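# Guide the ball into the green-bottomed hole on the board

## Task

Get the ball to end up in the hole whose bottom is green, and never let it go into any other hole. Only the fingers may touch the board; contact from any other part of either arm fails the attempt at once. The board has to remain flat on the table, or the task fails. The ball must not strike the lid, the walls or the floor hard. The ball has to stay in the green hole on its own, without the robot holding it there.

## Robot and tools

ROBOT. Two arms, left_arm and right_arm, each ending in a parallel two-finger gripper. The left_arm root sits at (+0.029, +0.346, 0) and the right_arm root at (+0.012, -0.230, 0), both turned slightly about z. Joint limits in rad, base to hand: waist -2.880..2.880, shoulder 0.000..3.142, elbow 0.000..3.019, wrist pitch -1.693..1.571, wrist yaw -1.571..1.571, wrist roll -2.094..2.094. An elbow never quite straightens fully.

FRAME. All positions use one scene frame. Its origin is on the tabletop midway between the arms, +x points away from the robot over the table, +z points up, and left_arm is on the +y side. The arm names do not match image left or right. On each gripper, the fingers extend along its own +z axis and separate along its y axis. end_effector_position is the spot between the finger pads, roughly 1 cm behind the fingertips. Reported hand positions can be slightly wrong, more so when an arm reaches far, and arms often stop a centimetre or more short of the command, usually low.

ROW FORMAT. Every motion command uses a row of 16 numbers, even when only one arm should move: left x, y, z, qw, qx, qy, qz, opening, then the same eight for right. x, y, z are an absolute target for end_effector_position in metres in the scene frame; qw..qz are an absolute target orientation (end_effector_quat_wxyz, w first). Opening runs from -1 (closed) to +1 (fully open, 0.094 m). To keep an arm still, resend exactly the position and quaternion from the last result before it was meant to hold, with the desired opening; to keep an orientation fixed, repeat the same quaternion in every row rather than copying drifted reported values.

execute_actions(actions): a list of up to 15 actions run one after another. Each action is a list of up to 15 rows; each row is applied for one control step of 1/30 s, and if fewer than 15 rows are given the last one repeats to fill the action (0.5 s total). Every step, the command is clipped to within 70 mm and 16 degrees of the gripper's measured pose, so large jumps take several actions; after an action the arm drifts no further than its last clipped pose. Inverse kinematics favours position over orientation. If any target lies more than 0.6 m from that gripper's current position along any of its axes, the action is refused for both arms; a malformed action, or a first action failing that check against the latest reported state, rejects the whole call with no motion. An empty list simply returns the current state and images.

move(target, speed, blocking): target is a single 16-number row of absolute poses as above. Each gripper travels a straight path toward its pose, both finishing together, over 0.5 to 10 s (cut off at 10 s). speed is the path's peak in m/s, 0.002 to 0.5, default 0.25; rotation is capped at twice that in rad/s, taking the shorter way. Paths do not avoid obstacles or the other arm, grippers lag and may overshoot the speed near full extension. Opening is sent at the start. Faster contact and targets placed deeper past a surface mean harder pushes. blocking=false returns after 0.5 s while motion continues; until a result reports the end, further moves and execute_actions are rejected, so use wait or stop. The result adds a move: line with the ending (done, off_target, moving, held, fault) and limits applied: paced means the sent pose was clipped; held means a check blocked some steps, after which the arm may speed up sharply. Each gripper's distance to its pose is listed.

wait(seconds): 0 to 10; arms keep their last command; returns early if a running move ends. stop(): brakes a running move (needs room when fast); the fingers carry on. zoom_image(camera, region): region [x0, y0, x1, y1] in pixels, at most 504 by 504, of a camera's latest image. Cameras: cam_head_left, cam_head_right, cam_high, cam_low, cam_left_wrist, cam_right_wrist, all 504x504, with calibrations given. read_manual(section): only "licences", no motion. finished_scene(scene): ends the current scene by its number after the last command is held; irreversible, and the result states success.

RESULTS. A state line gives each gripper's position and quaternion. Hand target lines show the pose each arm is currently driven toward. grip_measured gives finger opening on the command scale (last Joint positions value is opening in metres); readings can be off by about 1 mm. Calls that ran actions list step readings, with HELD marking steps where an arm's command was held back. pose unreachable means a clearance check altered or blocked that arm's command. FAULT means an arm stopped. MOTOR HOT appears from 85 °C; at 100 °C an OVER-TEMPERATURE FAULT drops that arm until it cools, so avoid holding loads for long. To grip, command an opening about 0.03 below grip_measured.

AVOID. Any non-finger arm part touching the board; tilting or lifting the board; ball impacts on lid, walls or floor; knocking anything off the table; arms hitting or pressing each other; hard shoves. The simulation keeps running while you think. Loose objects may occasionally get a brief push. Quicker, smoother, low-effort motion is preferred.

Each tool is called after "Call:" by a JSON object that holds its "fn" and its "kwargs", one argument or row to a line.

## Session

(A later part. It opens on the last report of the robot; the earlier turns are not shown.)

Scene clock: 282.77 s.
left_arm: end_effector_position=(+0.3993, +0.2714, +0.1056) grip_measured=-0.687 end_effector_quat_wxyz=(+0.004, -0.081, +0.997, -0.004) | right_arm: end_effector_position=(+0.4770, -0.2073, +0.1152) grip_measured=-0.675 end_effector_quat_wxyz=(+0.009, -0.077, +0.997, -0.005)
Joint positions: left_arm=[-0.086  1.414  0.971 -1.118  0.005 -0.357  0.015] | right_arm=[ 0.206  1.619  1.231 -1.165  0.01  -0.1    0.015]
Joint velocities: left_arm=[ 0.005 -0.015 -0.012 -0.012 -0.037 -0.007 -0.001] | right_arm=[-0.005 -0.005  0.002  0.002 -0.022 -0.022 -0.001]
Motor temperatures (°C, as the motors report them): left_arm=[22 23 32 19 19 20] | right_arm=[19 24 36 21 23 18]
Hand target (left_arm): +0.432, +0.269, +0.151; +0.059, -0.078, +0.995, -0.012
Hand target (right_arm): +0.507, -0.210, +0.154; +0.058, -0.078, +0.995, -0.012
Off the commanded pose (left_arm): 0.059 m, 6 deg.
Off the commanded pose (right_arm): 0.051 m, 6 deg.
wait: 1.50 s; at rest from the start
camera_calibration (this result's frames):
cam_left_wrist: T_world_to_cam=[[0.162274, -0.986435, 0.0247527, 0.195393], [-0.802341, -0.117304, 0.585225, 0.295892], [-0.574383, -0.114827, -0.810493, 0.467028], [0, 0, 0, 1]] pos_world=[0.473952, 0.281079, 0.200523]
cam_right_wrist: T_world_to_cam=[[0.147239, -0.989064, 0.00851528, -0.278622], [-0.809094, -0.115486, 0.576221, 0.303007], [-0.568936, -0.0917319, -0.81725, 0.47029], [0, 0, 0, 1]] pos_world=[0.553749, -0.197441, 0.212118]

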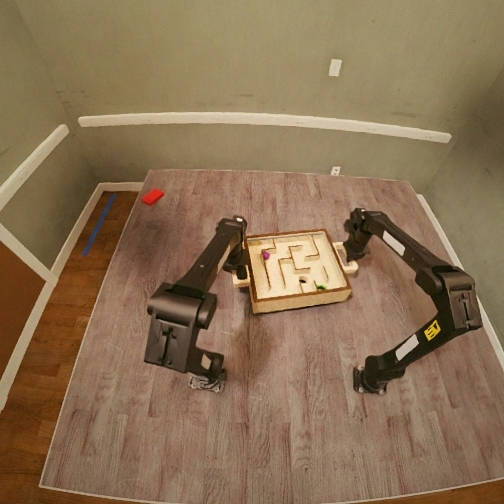

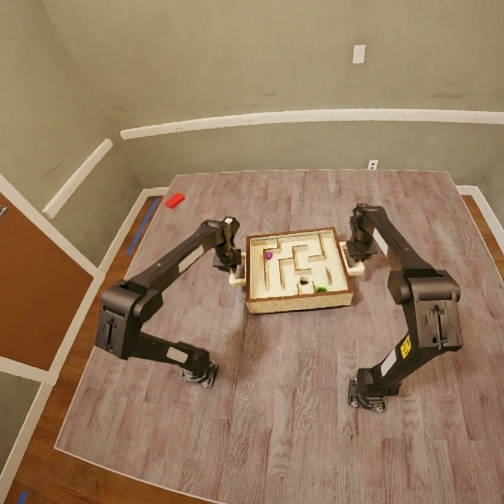

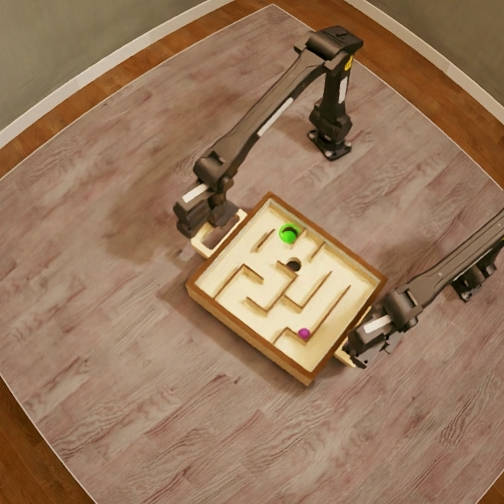

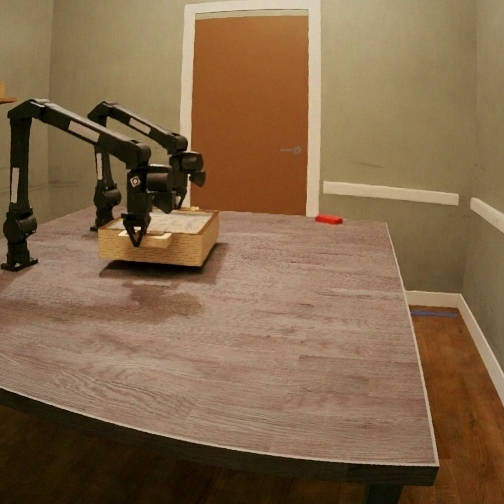

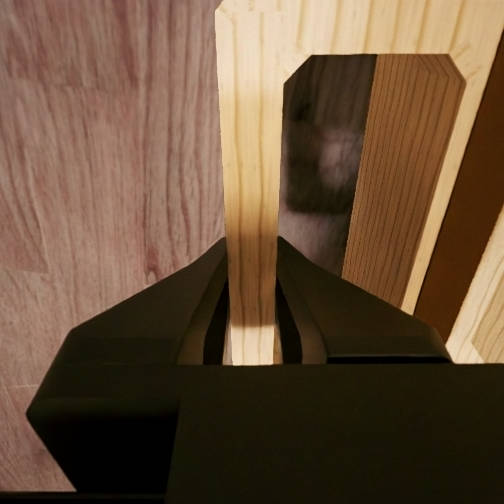

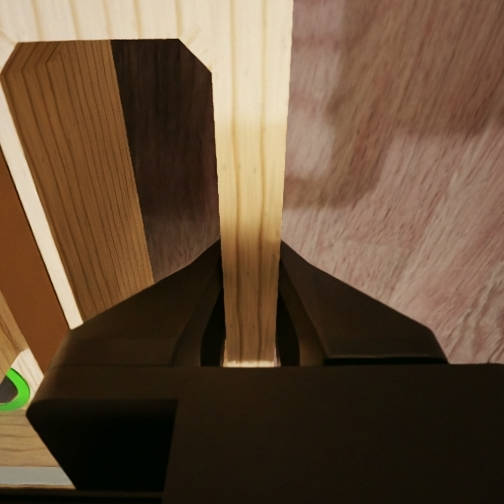

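Call:
{"fn": "execute_actions", "kwargs": {
  "actions": [
    [[0.435,0.268,0.160,0.058,-0.078,0.994,0.012,-0.8,0.511,-0.210,0.135,0.058,-0.078,0.994,0.012,-0.8]],
    [[0.435,0.268,0.160,0.058,-0.078,0.994,0.012,-0.8,0.511,-0.210,0.135,0.058,-0.078,0.994,0.012,-0.8]]
  ]
}}

Call:
{"fn": "zoom_image", "kwargs": {
  "camera": "cam_high",
  "region": [150,190,380,420]
}}

Scene clock: 287.30 s.
left_arm: end_effector_position=(+0.4041, +0.2744, +0.1169) grip_measured=-0.687 end_effector_quat_wxyz=(+0.008, -0.082, +0.996, +0.017) | right_arm: end_effector_position=(+0.4825, -0.2037, +0.1064) grip_measured=-0.675 end_effector_quat_wxyz=(+0.011, -0.076, +0.997, +0.018)
Joint positions: left_arm=[-0.095  1.414  1.003 -1.154 -0.038 -0.367  0.015] | right_arm=[ 0.197  1.639  1.231 -1.141 -0.036 -0.108  0.015]
Joint velocities: left_arm=[-0.015 -0.005 -0.007 -0.007  0.007 -0.066 -0.001] | right_arm=[-0.005 -0.005 -0.002  0.002  0.037 -0.066  0.   ]
Motor temperatures (°C, as the motors report them): left_arm=[22 23 32 19 19 20] | right_arm=[19 24 36 21 23 18]
Hand target (left_arm): +0.433, +0.269, +0.159; +0.058, -0.078, +0.995, +0.012
Hand target (right_arm): +0.508, -0.210, +0.136; +0.058, -0.078, +0.995, +0.012
Off the commanded pose (left_arm): 0.053 m, 6 deg.
Off the commanded pose (right_arm): 0.041 m, 5 deg.
Step readings (end_effector_position; steps 1 to 15: 1st action; 16 to 30: 2nd action):
0: left_arm (+0.3993, +0.2714, +0.1056) | right_arm (+0.4770, -0.2073, +0.1152)
1: left_arm (+0.3993, +0.2730, +0.1063) | right_arm (+0.4774, -0.2057, +0.1149)
2: left_arm (+0.3989, +0.2744, +0.1077) | right_arm (+0.4782, -0.2042, +0.1142)
4: left_arm (+0.4014, +0.2745, +0.1127) | right_arm (+0.4798, -0.2038, +0.1106)
8: left_arm (+0.4048, +0.2744, +0.1169) | right_arm (+0.4824, -0.2038, +0.1064)
15: left_arm (+0.4041, +0.2744, +0.1169) | right_arm (+0.4825, -0.2037, +0.1064)
16: left_arm (+0.4041, +0.2744, +0.1169) | right_arm (+0.4825, -0.2037, +0.1064)
17: left_arm (+0.4041, +0.2744, +0.1169) | right_arm (+0.4825, -0.2037, +0.1064)
19: left_arm (+0.4041, +0.2744, +0.1169) | right_arm (+0.4825, -0.2037, +0.1064)
23: left_arm (+0.4041, +0.2744, +0.1169) | right_arm (+0.4825, -0.2037, +0.1064)
30: end_effector_position above
camera_calibration (this result's frames):
cam_left_wrist: T_world_to_cam=[[0.162952, -0.986495, -0.0165596, 0.201865], [-0.804843, -0.142617, 0.576098, 0.302485], [-0.57068, -0.0805485, -0.817213, 0.469099], [0, 0, 0, 1]] pos_world=[0.478263, 0.280064, 0.212435]
cam_right_wrist: T_world_to_cam=[[0.146649, -0.988517, -0.0364472, -0.270536], [-0.810341, -0.141184, 0.568695, 0.309082], [-0.567311, -0.0538637, -0.821741, 0.473924], [0, 0, 0, 1]] pos_world=[0.558998, -0.198264, 0.203809]

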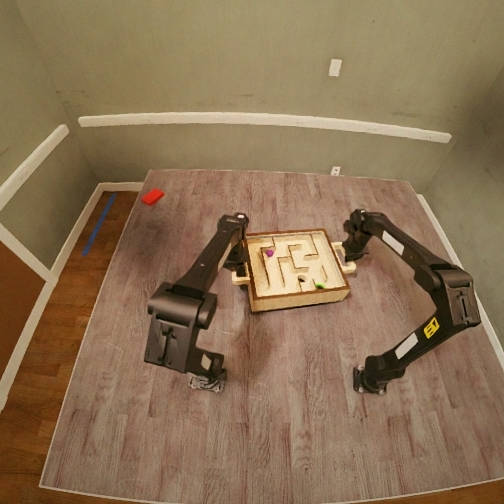

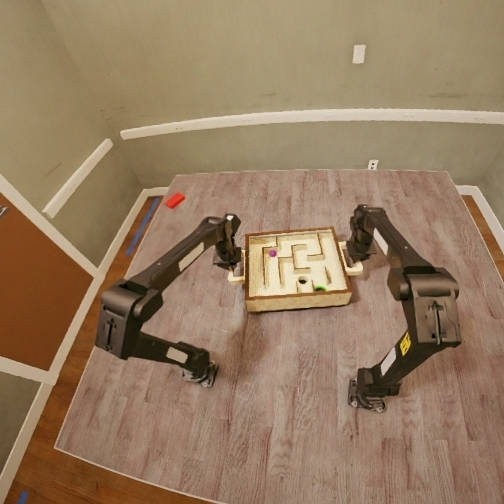

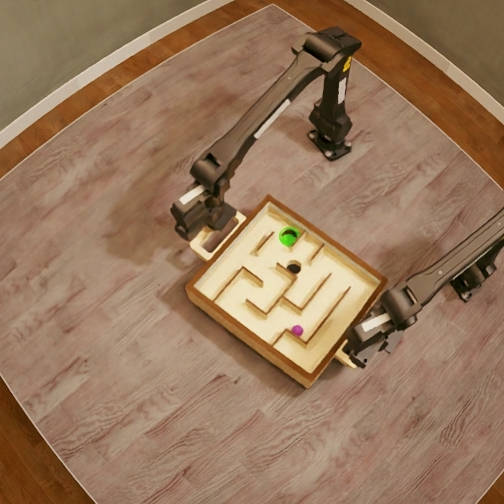

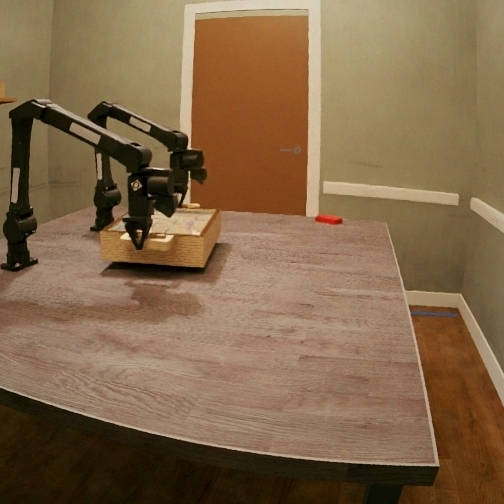

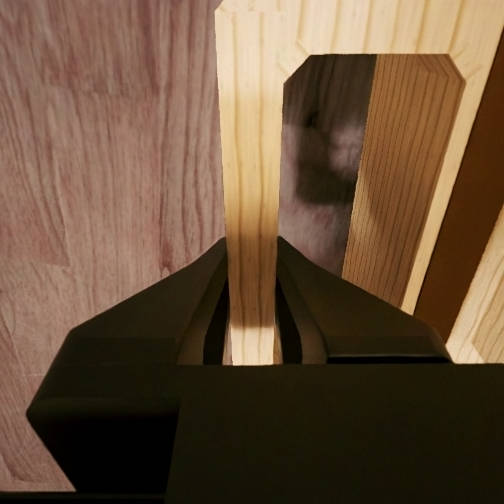

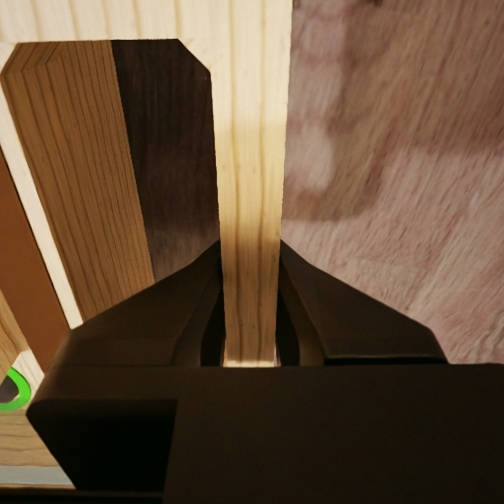

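Region (150, 190, 380, 420) of cam_high's 504x504 image, scaled by 2.191, with more detail than that image has.

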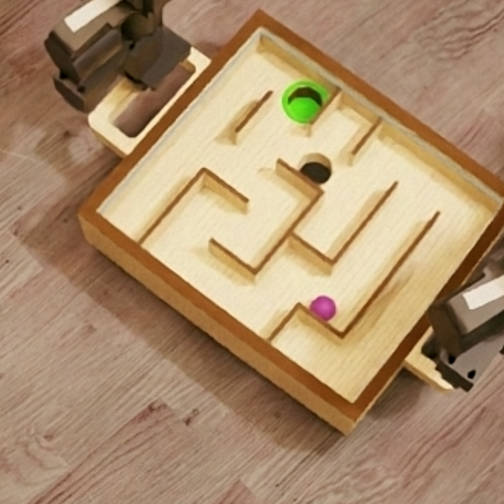

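Call:
{"fn": "execute_actions", "kwargs": {
  "actions": [
    [[0.435,0.268,0.160,0.047,-0.078,0.994,0.012,-0.8,0.511,-0.210,0.135,0.047,-0.078,0.994,0.012,-0.8]],
    [[0.435,0.268,0.160,0.047,-0.078,0.994,0.012,-0.8,0.511,-0.210,0.135,0.047,-0.078,0.994,0.012,-0.8]]
  ]
}}

Call:
{"fn": "zoom_image", "kwargs": {
  "camera": "cam_high",
  "region": [150,190,380,420]
}}

Scene clock: 294.13 s.
left_arm: end_effector_position=(+0.4023, +0.2747, +0.1186) grip_measured=-0.687 end_effector_quat_wxyz=(+0.001, -0.083, +0.996, +0.019) | right_arm: end_effector_position=(+0.4819, -0.2032, +0.1050) grip_measured=-0.675 end_effector_quat_wxyz=(+0.009, -0.077, +0.997, +0.019)
Joint positions: left_arm=[-0.095  1.416  1.01  -1.173 -0.037 -0.369  0.015] | right_arm=[ 0.197  1.642  1.231 -1.143 -0.039 -0.11   0.015]
Joint velocities: left_arm=[ 0.015 -0.005  0.007 -0.007 -0.022  0.022 -0.001] | right_arm=[-0.005 -0.005  0.022 -0.002 -0.037  0.007 -0.   ]
Motor temperatures (°C, as the motors report them): left_arm=[22 23 32 19 19 20] | right_arm=[19 24 36 21 23 18]
Hand target (left_arm): +0.433, +0.269, +0.160; +0.048, -0.078, +0.996, +0.012
Hand target (right_arm): +0.508, -0.210, +0.136; +0.047, -0.078, +0.996, +0.012
Off the commanded pose (left_arm): 0.053 m, 5 deg.
Off the commanded pose (right_arm): 0.042 m, 4 deg.
Step readings (end_effector_position; steps 1 to 15: 1st action; 16 to 30: 2nd action):
0: left_arm (+0.4041, +0.2744, +0.1169) | right_arm (+0.4825, -0.2037, +0.1064)
1: left_arm (+0.4037, +0.2744, +0.1170) | right_arm (+0.4825, -0.2037, +0.1064)
2: left_arm (+0.4031, +0.2745, +0.1174) | right_arm (+0.4825, -0.2036, +0.1062)
4: left_arm (+0.4025, +0.2746, +0.1182) | right_arm (+0.4820, -0.2034, +0.1057)
8: left_arm (+0.4024, +0.2746, +0.1186) | right_arm (+0.4819, -0.2032, +0.1050)
15: left_arm (+0.4023, +0.2747, +0.1186) | right_arm (+0.4819, -0.2032, +0.1050)
16: left_arm (+0.4023, +0.2747, +0.1186) | right_arm (+0.4819, -0.2032, +0.1050)
17: left_arm (+0.4023, +0.2747, +0.1186) | right_arm (+0.4819, -0.2032, +0.1050)
19: left_arm (+0.4023, +0.2747, +0.1186) | right_arm (+0.4819, -0.2032, +0.1050)
23: left_arm (+0.4023, +0.2747, +0.1186) | right_arm (+0.4819, -0.2032, +0.1050)
30: end_effector_position above
camera_calibration (this result's frames):
cam_left_wrist: T_world_to_cam=[[0.164588, -0.986147, -0.0206262, 0.202144], [-0.796919, -0.14527, 0.586359, 0.296414], [-0.581232, -0.0800704, -0.809789, 0.472741], [0, 0, 0, 1]] pos_world=[0.47772, 0.280256, 0.213185]
cam_right_wrist: T_world_to_cam=[[0.14877, -0.98808, -0.0395609, -0.27068], [-0.807162, -0.144447, 0.572384, 0.306878], [-0.571276, -0.0532216, -0.819031, 0.474264], [0, 0, 0, 1]] pos_world=[0.558905, -0.197885, 0.202076]

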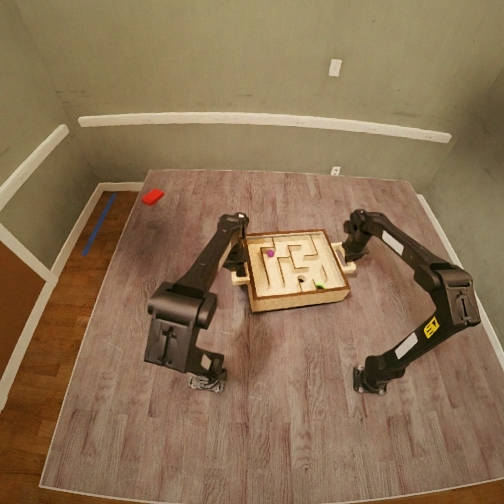

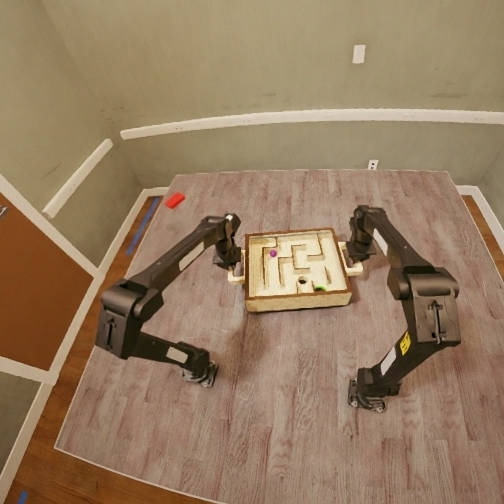

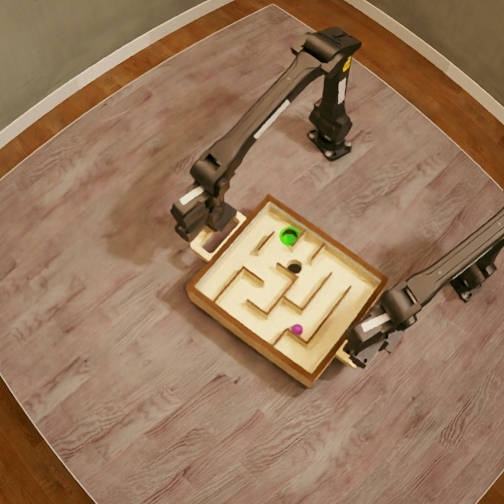

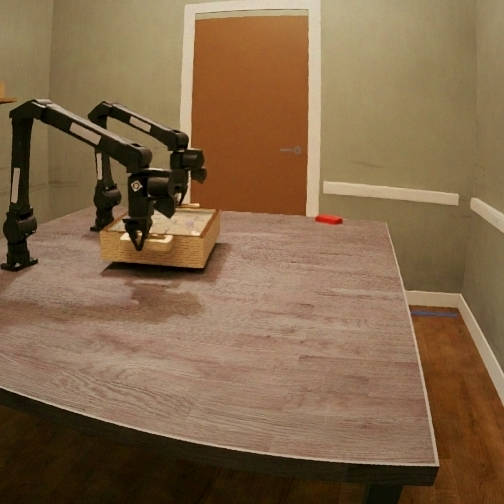

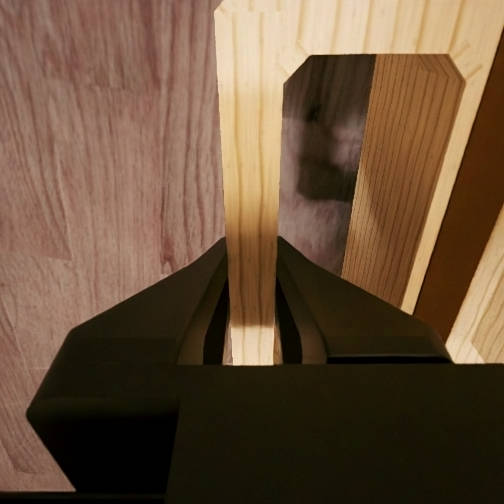

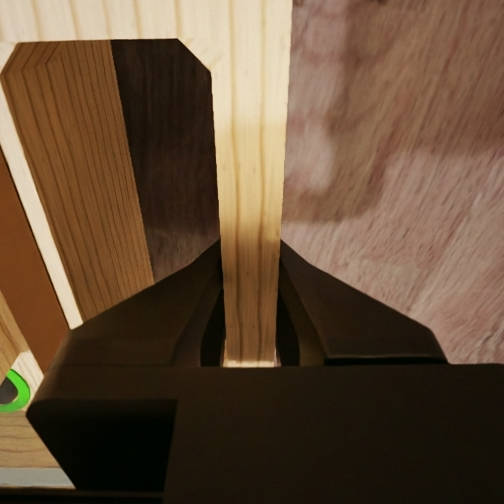

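Region (150, 190, 380, 420) of cam_high's 504x504 image, scaled by 2.191, with more detail than that image has.

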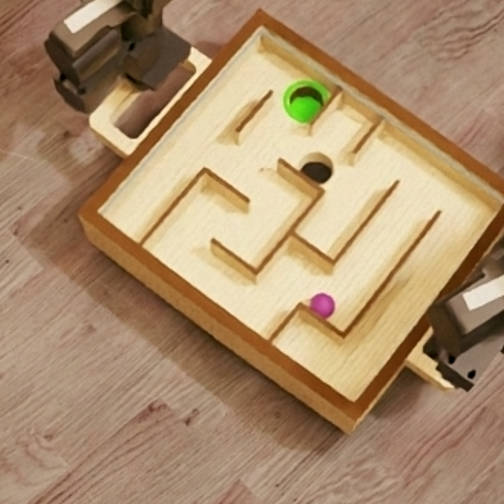

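Stuck; more −y.

Call:
{"fn": "execute_actions", "kwargs": {
  "actions": [
    [[0.435,0.268,0.162,0.047,-0.078,0.994,0.021,-0.8,0.511,-0.210,0.127,0.047,-0.078,0.994,0.021,-0.8]],
    [[0.435,0.268,0.162,0.047,-0.078,0.994,0.021,-0.8,0.511,-0.210,0.127,0.047,-0.078,0.994,0.021,-0.8]]
  ]
}}

Call:
{"fn": "zoom_image", "kwargs": {
  "camera": "cam_high",
  "region": [150,190,380,420]
}}

Scene clock: 298.70 s.
left_arm: end_effector_position=(+0.4021, +0.2753, +0.1206) grip_measured=-0.687 end_effector_quat_wxyz=(-0.001, -0.083, +0.996, +0.026) | right_arm: end_effector_position=(+0.4816, -0.2021, +0.1004) grip_measured=-0.675 end_effector_quat_wxyz=(+0.004, -0.078, +0.997, +0.027)
Joint positions: left_arm=[-0.1    1.419  1.018 -1.186 -0.05  -0.374  0.015] | right_arm=[ 0.194  1.653  1.231 -1.143 -0.054 -0.114  0.015]
Joint velocities: left_arm=[-0.005 -0.005  0.017 -0.027 -0.007 -0.007 -0.   ] | right_arm=[-0.005 -0.005  0.002 -0.012 -0.037  0.022  0.   ]
Motor temperatures (°C, as the motors report them): left_arm=[22 23 32 19 19 20] | right_arm=[19 24 36 21 23 18]
Hand target (left_arm): +0.433, +0.269, +0.162; +0.048, -0.078, +0.996, +0.021
Hand target (right_arm): +0.508, -0.210, +0.128; +0.047, -0.078, +0.996, +0.021
Off the commanded pose (left_arm): 0.053 m, 6 deg.
Off the commanded pose (right_arm): 0.040 m, 5 deg.
Step readings (end_effector_position; steps 1 to 15: 1st action; 16 to 30: 2nd action):
0: left_arm (+0.4023, +0.2747, +0.1186) | right_arm (+0.4819, -0.2032, +0.1050)
1: left_arm (+0.4022, +0.2750, +0.1187) | right_arm (+0.4819, -0.2026, +0.1047)
2: left_arm (+0.4021, +0.2754, +0.1192) | right_arm (+0.4818, -0.2022, +0.1044)
4: left_arm (+0.4026, +0.2754, +0.1207) | right_arm (+0.4817, -0.2021, +0.1026)
8: left_arm (+0.4022, +0.2752, +0.1210) | right_arm (+0.4816, -0.2021, +0.1004)
15: left_arm (+0.4021, +0.2753, +0.1206) | right_arm (+0.4816, -0.2021, +0.1004)
16: left_arm (+0.4021, +0.2753, +0.1206) | right_arm (+0.4816, -0.2021, +0.1004)
17: left_arm (+0.4021, +0.2753, +0.1206) | right_arm (+0.4816, -0.2021, +0.1004)
19: left_arm (+0.4021, +0.2753, +0.1206) | right_arm (+0.4816, -0.2021, +0.1004)
23: left_arm (+0.4021, +0.2753, +0.1206) | right_arm (+0.4816, -0.2021, +0.1004)
30: end_effector_position above
camera_calibration (this result's frames):
cam_left_wrist: T_world_to_cam=[[0.164651, -0.985692, -0.0360824, 0.204541], [-0.793794, -0.154133, 0.588331, 0.296106], [-0.585474, -0.0682275, -0.807815, 0.472471], [0, 0, 0, 1]] pos_world=[0.477989, 0.27949, 0.214841]
cam_right_wrist: T_world_to_cam=[[0.149161, -0.987238, -0.0557873, -0.268049], [-0.800602, -0.153689, 0.579151, 0.303752], [-0.580334, -0.0417231, -0.813309, 0.476424], [0, 0, 0, 1]] pos_world=[0.559652, -0.198067, 0.196608]

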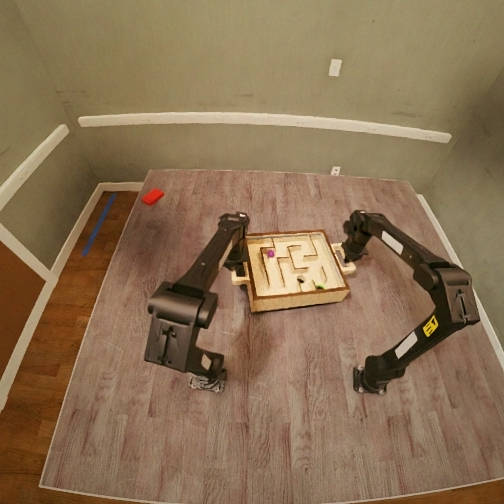

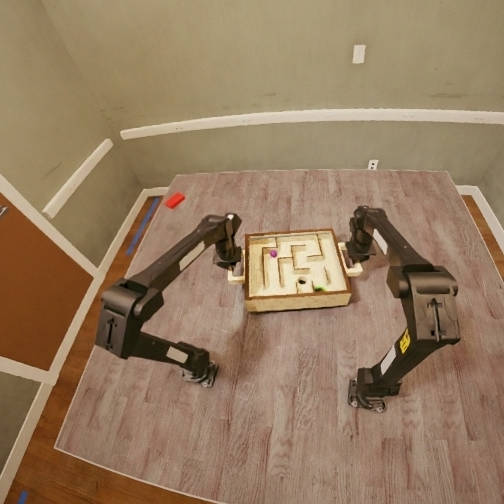

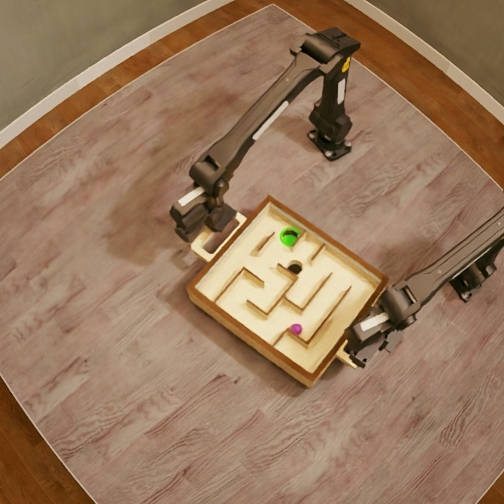

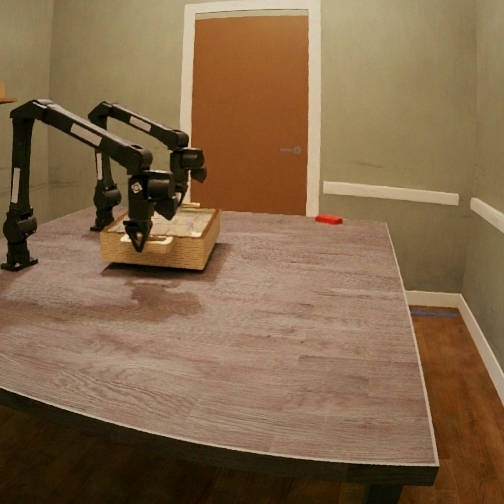

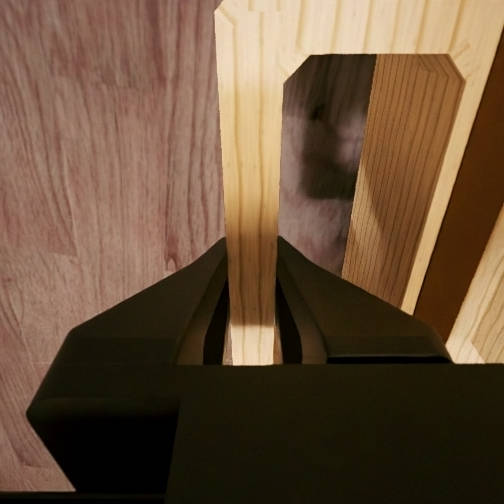

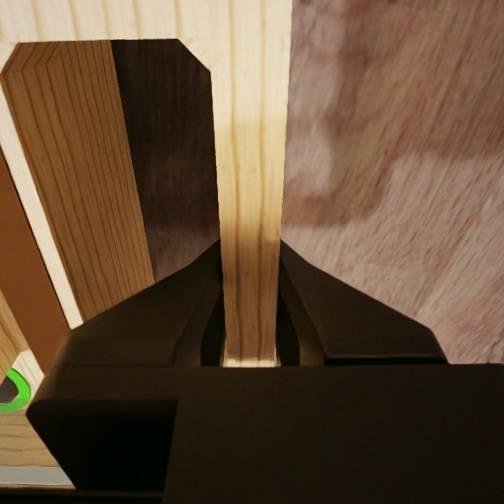

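Region (150, 190, 380, 420) of cam_high's 504x504 image, scaled by 2.191, with more detail than that image has.

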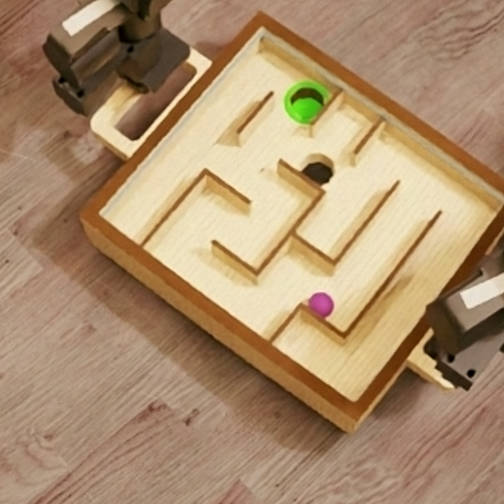

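Call:
{"fn": "execute_actions", "kwargs": {
  "actions": [
    [[0.435,0.268,0.165,0.05,-0.078,0.994,0.03,-0.8,0.511,-0.210,0.120,0.05,-0.078,0.994,0.03,-0.8]],
    [[0.435,0.268,0.162,0.047,-0.078,0.994,0.021,-0.8,0.511,-0.210,0.127,0.047,-0.078,0.994,0.021,-0.8]]
  ]
}}

Call:
{"fn": "zoom_image", "kwargs": {
  "camera": "cam_high",
  "region": [150,190,380,420]
}}

Scene clock: 303.33 s.
left_arm: end_effector_position=(+0.4038, +0.2728, +0.1227) grip_measured=-0.687 end_effector_quat_wxyz=(+0.001, -0.083, +0.996, +0.030) | right_arm: end_effector_position=(+0.4849, -0.2040, +0.0977) grip_measured=-0.675 end_effector_quat_wxyz=(+0.008, -0.079, +0.996, +0.030)
Joint positions: left_arm=[-0.108  1.422  1.027 -1.192 -0.058 -0.384  0.015] | right_arm=[ 0.187  1.659  1.231 -1.129 -0.061 -0.122  0.015]
Joint velocities: left_arm=[-0.015  0.005 -0.002 -0.012  0.007  0.007 -0.001] | right_arm=[-0.005 -0.005 -0.012  0.002 -0.022  0.022 -0.001]
Motor temperatures (°C, as the motors report them): left_arm=[22 23 33 19 19 20] | right_arm=[19 24 36 21 23 18]
Hand target (left_arm): +0.433, +0.269, +0.162; +0.048, -0.078, +0.996, +0.021
Hand target (right_arm): +0.509, -0.210, +0.128; +0.047, -0.078, +0.996, +0.021
Off the commanded pose (left_arm): 0.050 m, 5 deg.
Off the commanded pose (right_arm): 0.040 m, 5 deg.
Step readings (end_effector_position; steps 1 to 15: 1st action; 16 to 30: 2nd action):
0: left_arm (+0.4021, +0.2753, +0.1206) | right_arm (+0.4816, -0.2021, +0.1004)
1: left_arm (+0.4021, +0.2757, +0.1207) | right_arm (+0.4819, -0.2016, +0.1004)
2: left_arm (+0.4020, +0.2761, +0.1211) | right_arm (+0.4826, -0.2010, +0.1001)
4: left_arm (+0.4031, +0.2753, +0.1224) | right_arm (+0.4837, -0.2014, +0.0990)
8: left_arm (+0.4046, +0.2743, +0.1239) | right_arm (+0.4848, -0.2025, +0.0978)
15: left_arm (+0.4042, +0.2744, +0.1239) | right_arm (+0.4848, -0.2024, +0.0978)
16: left_arm (+0.4041, +0.2738, +0.1239) | right_arm (+0.4849, -0.2031, +0.0978)
17: left_arm (+0.4039, +0.2733, +0.1239) | right_arm (+0.4849, -0.2035, +0.0977)
19: left_arm (+0.4039, +0.2729, +0.1233) | right_arm (+0.4849, -0.2039, +0.0977)
23: left_arm (+0.4038, +0.2728, +0.1227) | right_arm (+0.4849, -0.2040, +0.0977)
30: end_effector_position above
camera_calibration (this result's frames):
cam_left_wrist: T_world_to_cam=[[0.165743, -0.985232, -0.0429742, 0.202187], [-0.795127, -0.159286, 0.585151, 0.298181], [-0.583355, -0.0628149, -0.809785, 0.473016], [0, 0, 0, 1]] pos_world=[0.479517, 0.27641, 0.217249]
cam_right_wrist: T_world_to_cam=[[0.15118, -0.986585, -0.0616045, -0.270883], [-0.804869, -0.159036, 0.571746, 0.309349], [-0.573873, -0.0368531, -0.818115, 0.474446], [0, 0, 0, 1]] pos_world=[0.562209, -0.200567, 0.194595]

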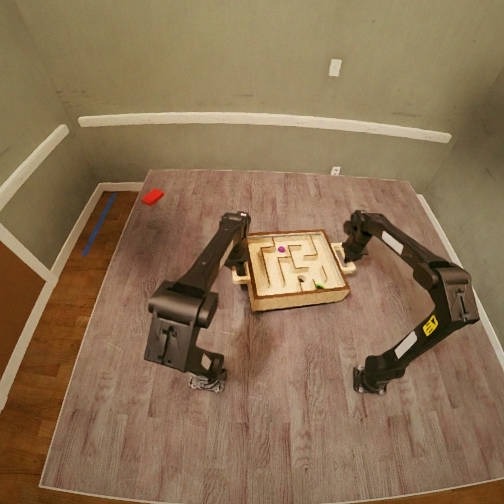

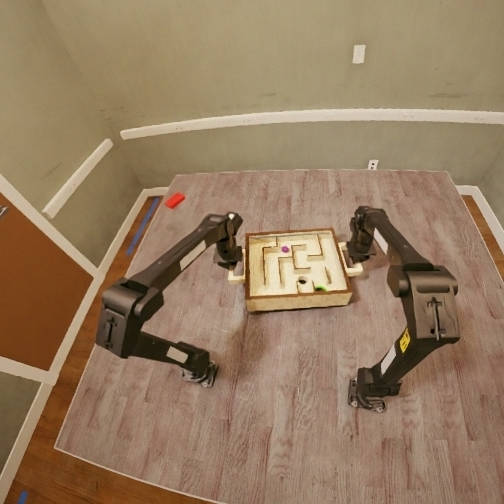

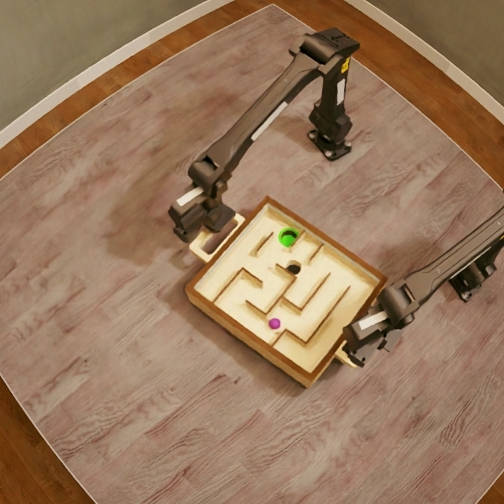

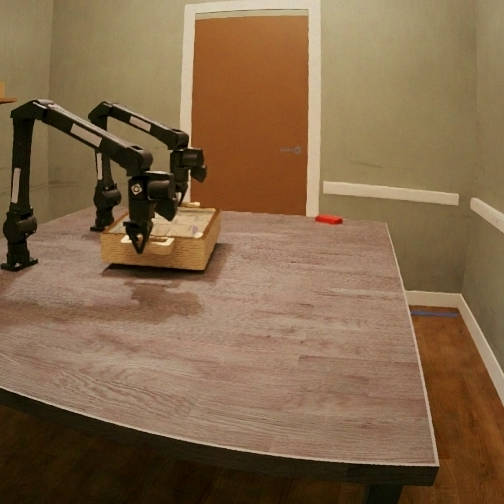

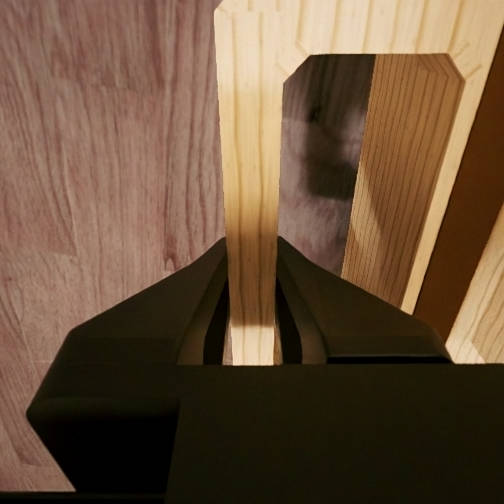

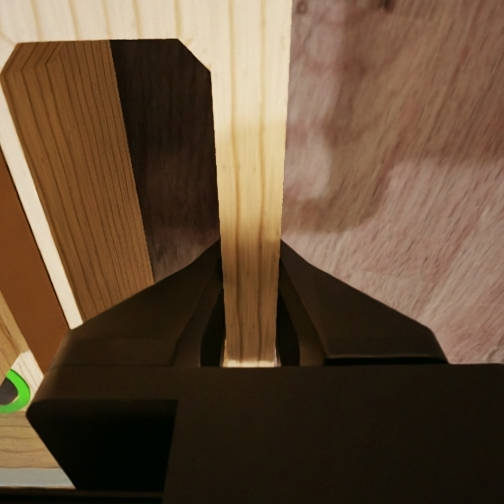

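Region (150, 190, 380, 420) of cam_high's 504x504 image, scaled by 2.191, with more detail than that image has.

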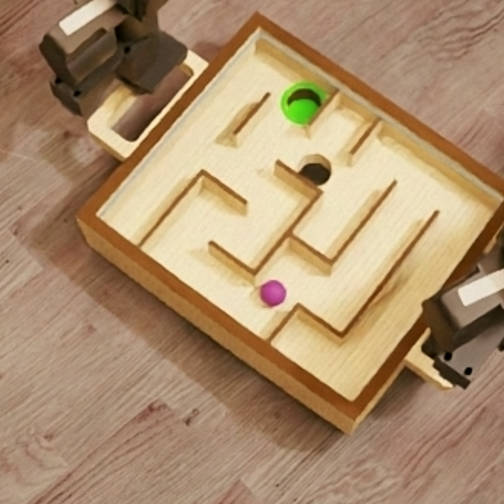

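Heading into the far lane. Soften the roll.

Call:
{"fn": "execute_actions", "kwargs": {
  "actions": [
    [[0.435,0.268,0.156,0.047,-0.078,0.994,0.008,-0.8,0.511,-0.210,0.140,0.047,-0.078,0.994,0.008,-0.8]],
    [[0.435,0.268,0.156,0.047,-0.078,0.994,0.008,-0.8,0.511,-0.210,0.140,0.047,-0.078,0.994,0.008,-0.8]]
  ]
}}

Call:
{"fn": "zoom_image", "kwargs": {
  "camera": "cam_high",
  "region": [150,190,380,420]
}}

Scene clock: 308.03 s.
left_arm: end_effector_position=(+0.4034, +0.2702, +0.1194) grip_measured=-0.687 end_effector_quat_wxyz=(-0.005, -0.081, +0.996, +0.023) | right_arm: end_effector_position=(+0.4801, -0.2072, +0.0975) grip_measured=-0.675 end_effector_quat_wxyz=(-0.002, -0.077, +0.997, +0.020)
Joint positions: left_arm=[-0.108  1.43   1.027 -1.191 -0.041 -0.378  0.015] | right_arm=[ 0.188  1.659  1.231 -1.149 -0.04  -0.118  0.015]
Joint velocities: left_arm=[-0.024  0.005 -0.012 -0.007  0.007 -0.007  0.   ] | right_arm=[ 0.015 -0.024  0.012  0.007 -0.022 -0.037 -0.001]
Motor temperatures (°C, as the motors report them): left_arm=[22 23 33 19 19 20] | right_arm=[19 24 36 21 23 18]
Hand target (left_arm): +0.433, +0.269, +0.156; +0.047, -0.078, +0.996, +0.009
Hand target (right_arm): +0.507, -0.210, +0.141; +0.047, -0.078, +0.996, +0.008
Off the commanded pose (left_arm): 0.048 m, 6 deg.
Off the commanded pose (right_arm): 0.053 m, 6 deg.
Step readings (end_effector_position; steps 1 to 15: 1st action; 16 to 30: 2nd action):
0: left_arm (+0.4038, +0.2728, +0.1227) | right_arm (+0.4849, -0.2040, +0.0977)
1: left_arm (+0.4037, +0.2718, +0.1227) | right_arm (+0.4842, -0.2050, +0.0976)
2: left_arm (+0.4037, +0.2711, +0.1226) | right_arm (+0.4831, -0.2059, +0.0976)
4: left_arm (+0.4036, +0.2705, +0.1215) | right_arm (+0.4809, -0.2066, +0.0975)
8: left_arm (+0.4034, +0.2702, +0.1194) | right_arm (+0.4802, -0.2072, +0.0975)
15: left_arm (+0.4034, +0.2702, +0.1194) | right_arm (+0.4801, -0.2072, +0.0975)
16: left_arm (+0.4034, +0.2702, +0.1194) | right_arm (+0.4801, -0.2072, +0.0975)
17: left_arm (+0.4034, +0.2702, +0.1194) | right_arm (+0.4801, -0.2072, +0.0975)
19: left_arm (+0.4034, +0.2702, +0.1194) | right_arm (+0.4801, -0.2072, +0.0975)
23: left_arm (+0.4034, +0.2702, +0.1194) | right_arm (+0.4801, -0.2072, +0.0975)
30: end_effector_position above
camera_calibration (this result's frames):
cam_left_wrist: T_world_to_cam=[[0.160778, -0.986538, -0.0298809, 0.200305], [-0.789075, -0.146666, 0.596531, 0.292179], [-0.592883, -0.0723311, -0.802033, 0.475438], [0, 0, 0, 1]] pos_world=[0.480226, 0.274851, 0.213008]
cam_right_wrist: T_world_to_cam=[[0.146702, -0.988225, -0.0434707, -0.273257], [-0.794169, -0.143867, 0.590421, 0.301298], [-0.589723, -0.052093, -0.805924, 0.474696], [0, 0, 0, 1]] pos_world=[0.559308, -0.201964, 0.192797]

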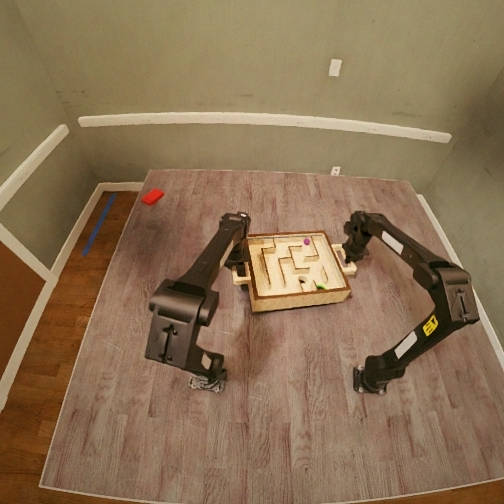

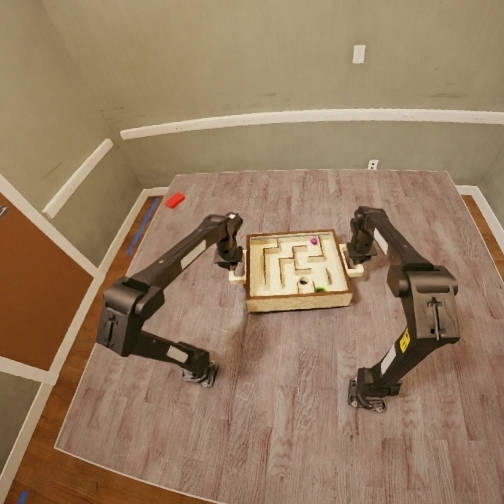

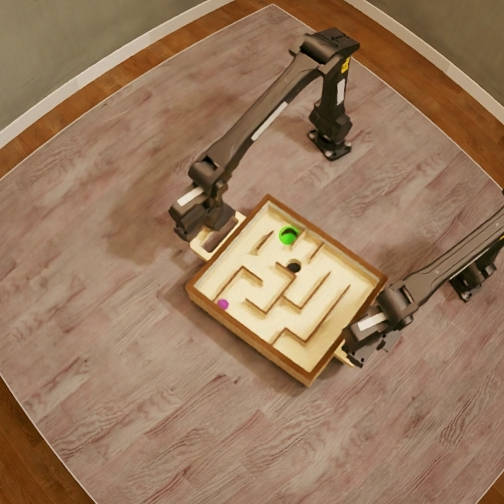

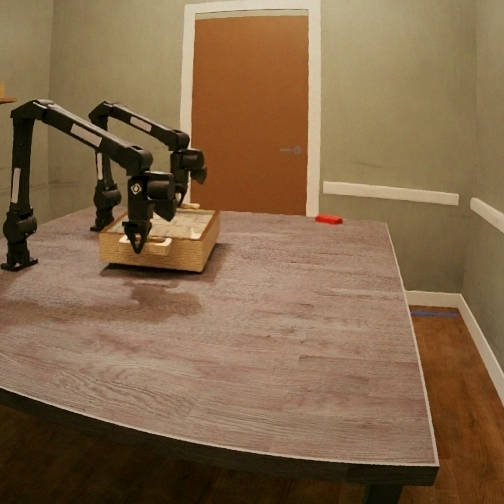

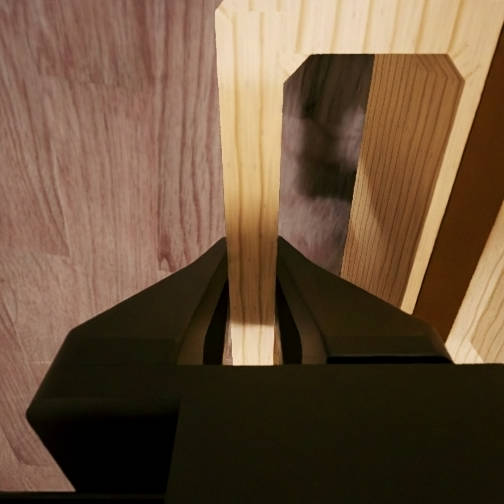

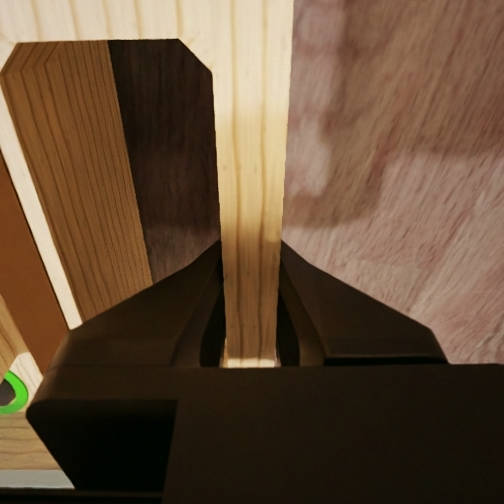

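Region (150, 190, 380, 420) of cam_high's 504x504 image, scaled by 2.191, with more detail than that image has.

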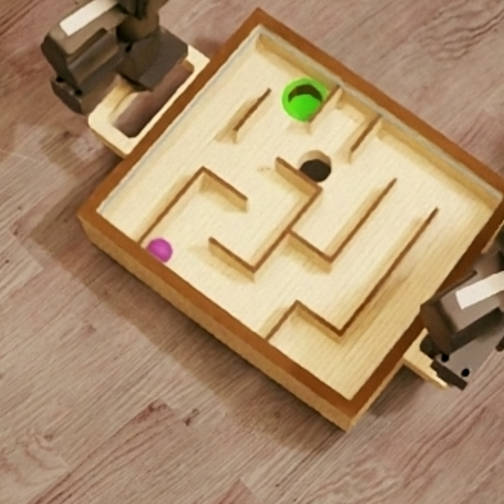

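Call:
{"fn": "execute_actions", "kwargs": {
  "actions": [
    [[0.435,0.268,0.158,0.09,-0.078,0.994,0.012,-0.8,0.511,-0.210,0.138,0.09,-0.078,0.994,0.012,-0.8]],
    [[0.435,0.268,0.158,0.09,-0.078,0.994,0.012,-0.8,0.511,-0.210,0.138,0.09,-0.078,0.994,0.012,-0.8]],
    [[0.435,0.268,0.158,0.09,-0.078,0.994,0.012,-0.8,0.511,-0.210,0.138,0.09,-0.078,0.994,0.012,-0.8]]
  ]
}}

Call:
{"fn": "zoom_image", "kwargs": {
  "camera": "cam_high",
  "region": [150,190,380,420]
}}

Scene clock: 314.87 s.
left_arm: end_effector_position=(+0.4161, +0.2720, +0.1178) grip_measured=-0.687 end_effector_quat_wxyz=(+0.029, -0.080, +0.996, +0.027) | right_arm: end_effector_position=(+0.4938, -0.2054, +0.0966) grip_measured=-0.675 end_effector_quat_wxyz=(+0.033, -0.076, +0.996, +0.023)
Joint positions: left_arm=[-0.108  1.423  1.014 -1.121 -0.068 -0.376  0.015] | right_arm=[ 0.188  1.652  1.218 -1.073 -0.048 -0.115  0.015]
Joint velocities: left_arm=[-0.005 -0.015 -0.007 -0.012  0.007 -0.022 -0.   ] | right_arm=[-0.015 -0.005 -0.012 -0.007  0.037 -0.007 -0.   ]
Motor temperatures (°C, as the motors report them): left_arm=[22 23 32 19 19 20] | right_arm=[19 24 36 21 23 18]
Hand target (left_arm): +0.434, +0.268, +0.157; +0.090, -0.078, +0.993, +0.012
Hand target (right_arm): +0.509, -0.210, +0.138; +0.090, -0.078, +0.993, +0.012
Off the commanded pose (left_arm): 0.045 m, 7 deg.
Off the commanded pose (right_arm): 0.045 m, 7 deg.
Step readings (end_effector_position; steps 1 to 15: 1st action; 16 to 30: 2nd action; 31 to 45: 3rd action):
0: left_arm (+0.4034, +0.2702, +0.1194) | right_arm (+0.4801, -0.2072, +0.0975)
1: left_arm (+0.4046, +0.2711, +0.1191) | right_arm (+0.4813, -0.2067, +0.0972)
2: left_arm (+0.4071, +0.2716, +0.1185) | right_arm (+0.4834, -0.2062, +0.0966)
4: left_arm (+0.4117, +0.2720, +0.1178) | right_arm (+0.4886, -0.2055, +0.0957)
8: left_arm (+0.4163, +0.2720, +0.1182) | right_arm (+0.4937, -0.2054, +0.0966)
15: left_arm (+0.4161, +0.2720, +0.1178) | right_arm (+0.4938, -0.2054, +0.0966)
16: left_arm (+0.4161, +0.2720, +0.1178) | right_arm (+0.4938, -0.2054, +0.0966)
17: left_arm (+0.4161, +0.2720, +0.1178) | right_arm (+0.4938, -0.2054, +0.0966)
19: left_arm (+0.4161, +0.2720, +0.1178) | right_arm (+0.4938, -0.2054, +0.0966)
23: left_arm (+0.4161, +0.2720, +0.1178) | right_arm (+0.4938, -0.2054, +0.0966)
30: left_arm (+0.4161, +0.2720, +0.1178) | right_arm (+0.4938, -0.2054, +0.0966)
31: left_arm (+0.4161, +0.2720, +0.1178) | right_arm (+0.4938, -0.2054, +0.0966)
32: left_arm (+0.4161, +0.2720, +0.1178) | right_arm (+0.4938, -0.2054, +0.0966)
34: left_arm (+0.4161, +0.2720, +0.1178) | right_arm (+0.4938, -0.2054, +0.0966)
38: left_arm (+0.4161, +0.2720, +0.1178) | right_arm (+0.4938, -0.2054, +0.0966)
45: end_effector_position above
camera_calibration (this result's frames):
cam_left_wrist: T_world_to_cam=[[0.160459, -0.986535, -0.0316389, 0.200375], [-0.828037, -0.151987, 0.53968, 0.327763], [-0.537222, -0.0603984, -0.841275, 0.459927], [0, 0, 0, 1]] pos_world=[0.486331, 0.275272, 0.216377]
cam_right_wrist: T_world_to_cam=[[0.146936, -0.988196, -0.0433403, -0.27364], [-0.833738, -0.147308, 0.532147, 0.337389], [-0.53225, -0.042057, -0.845542, 0.459636], [0, 0, 0, 1]] pos_world=[0.566142, -0.201379, 0.197241]

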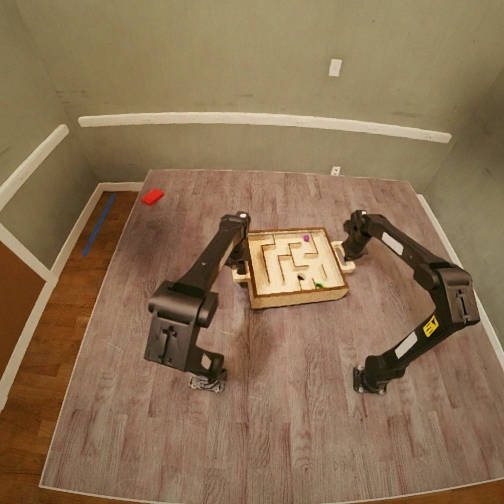

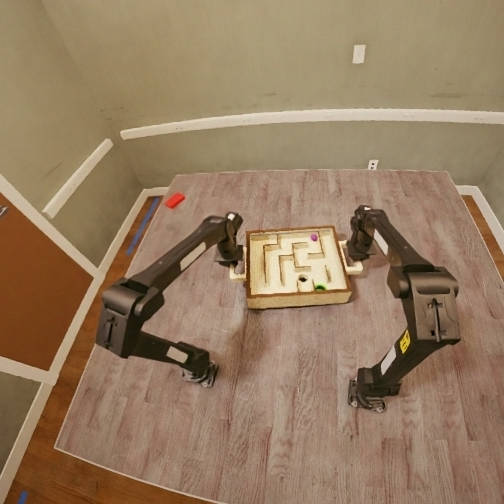

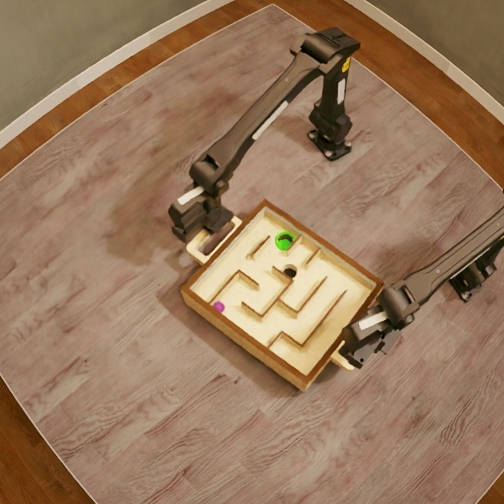

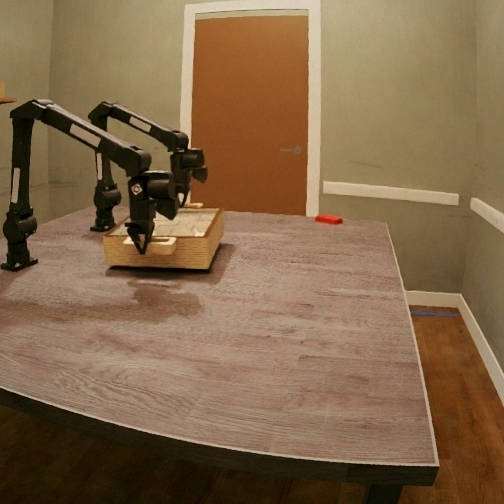

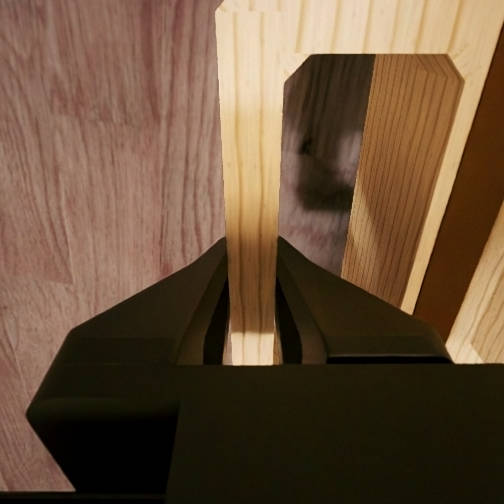

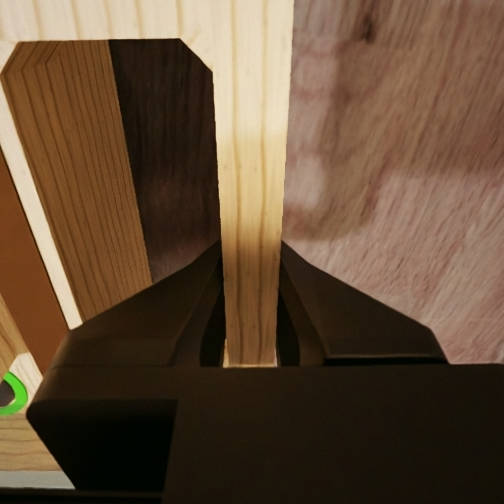

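Region (150, 190, 380, 420) of cam_high's 504x504 image, scaled by 2.191, with more detail than that image has.

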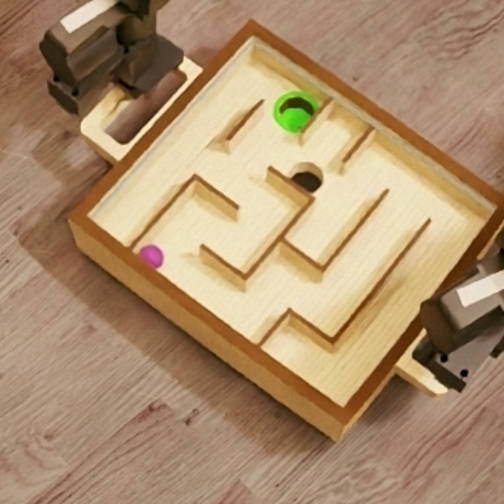

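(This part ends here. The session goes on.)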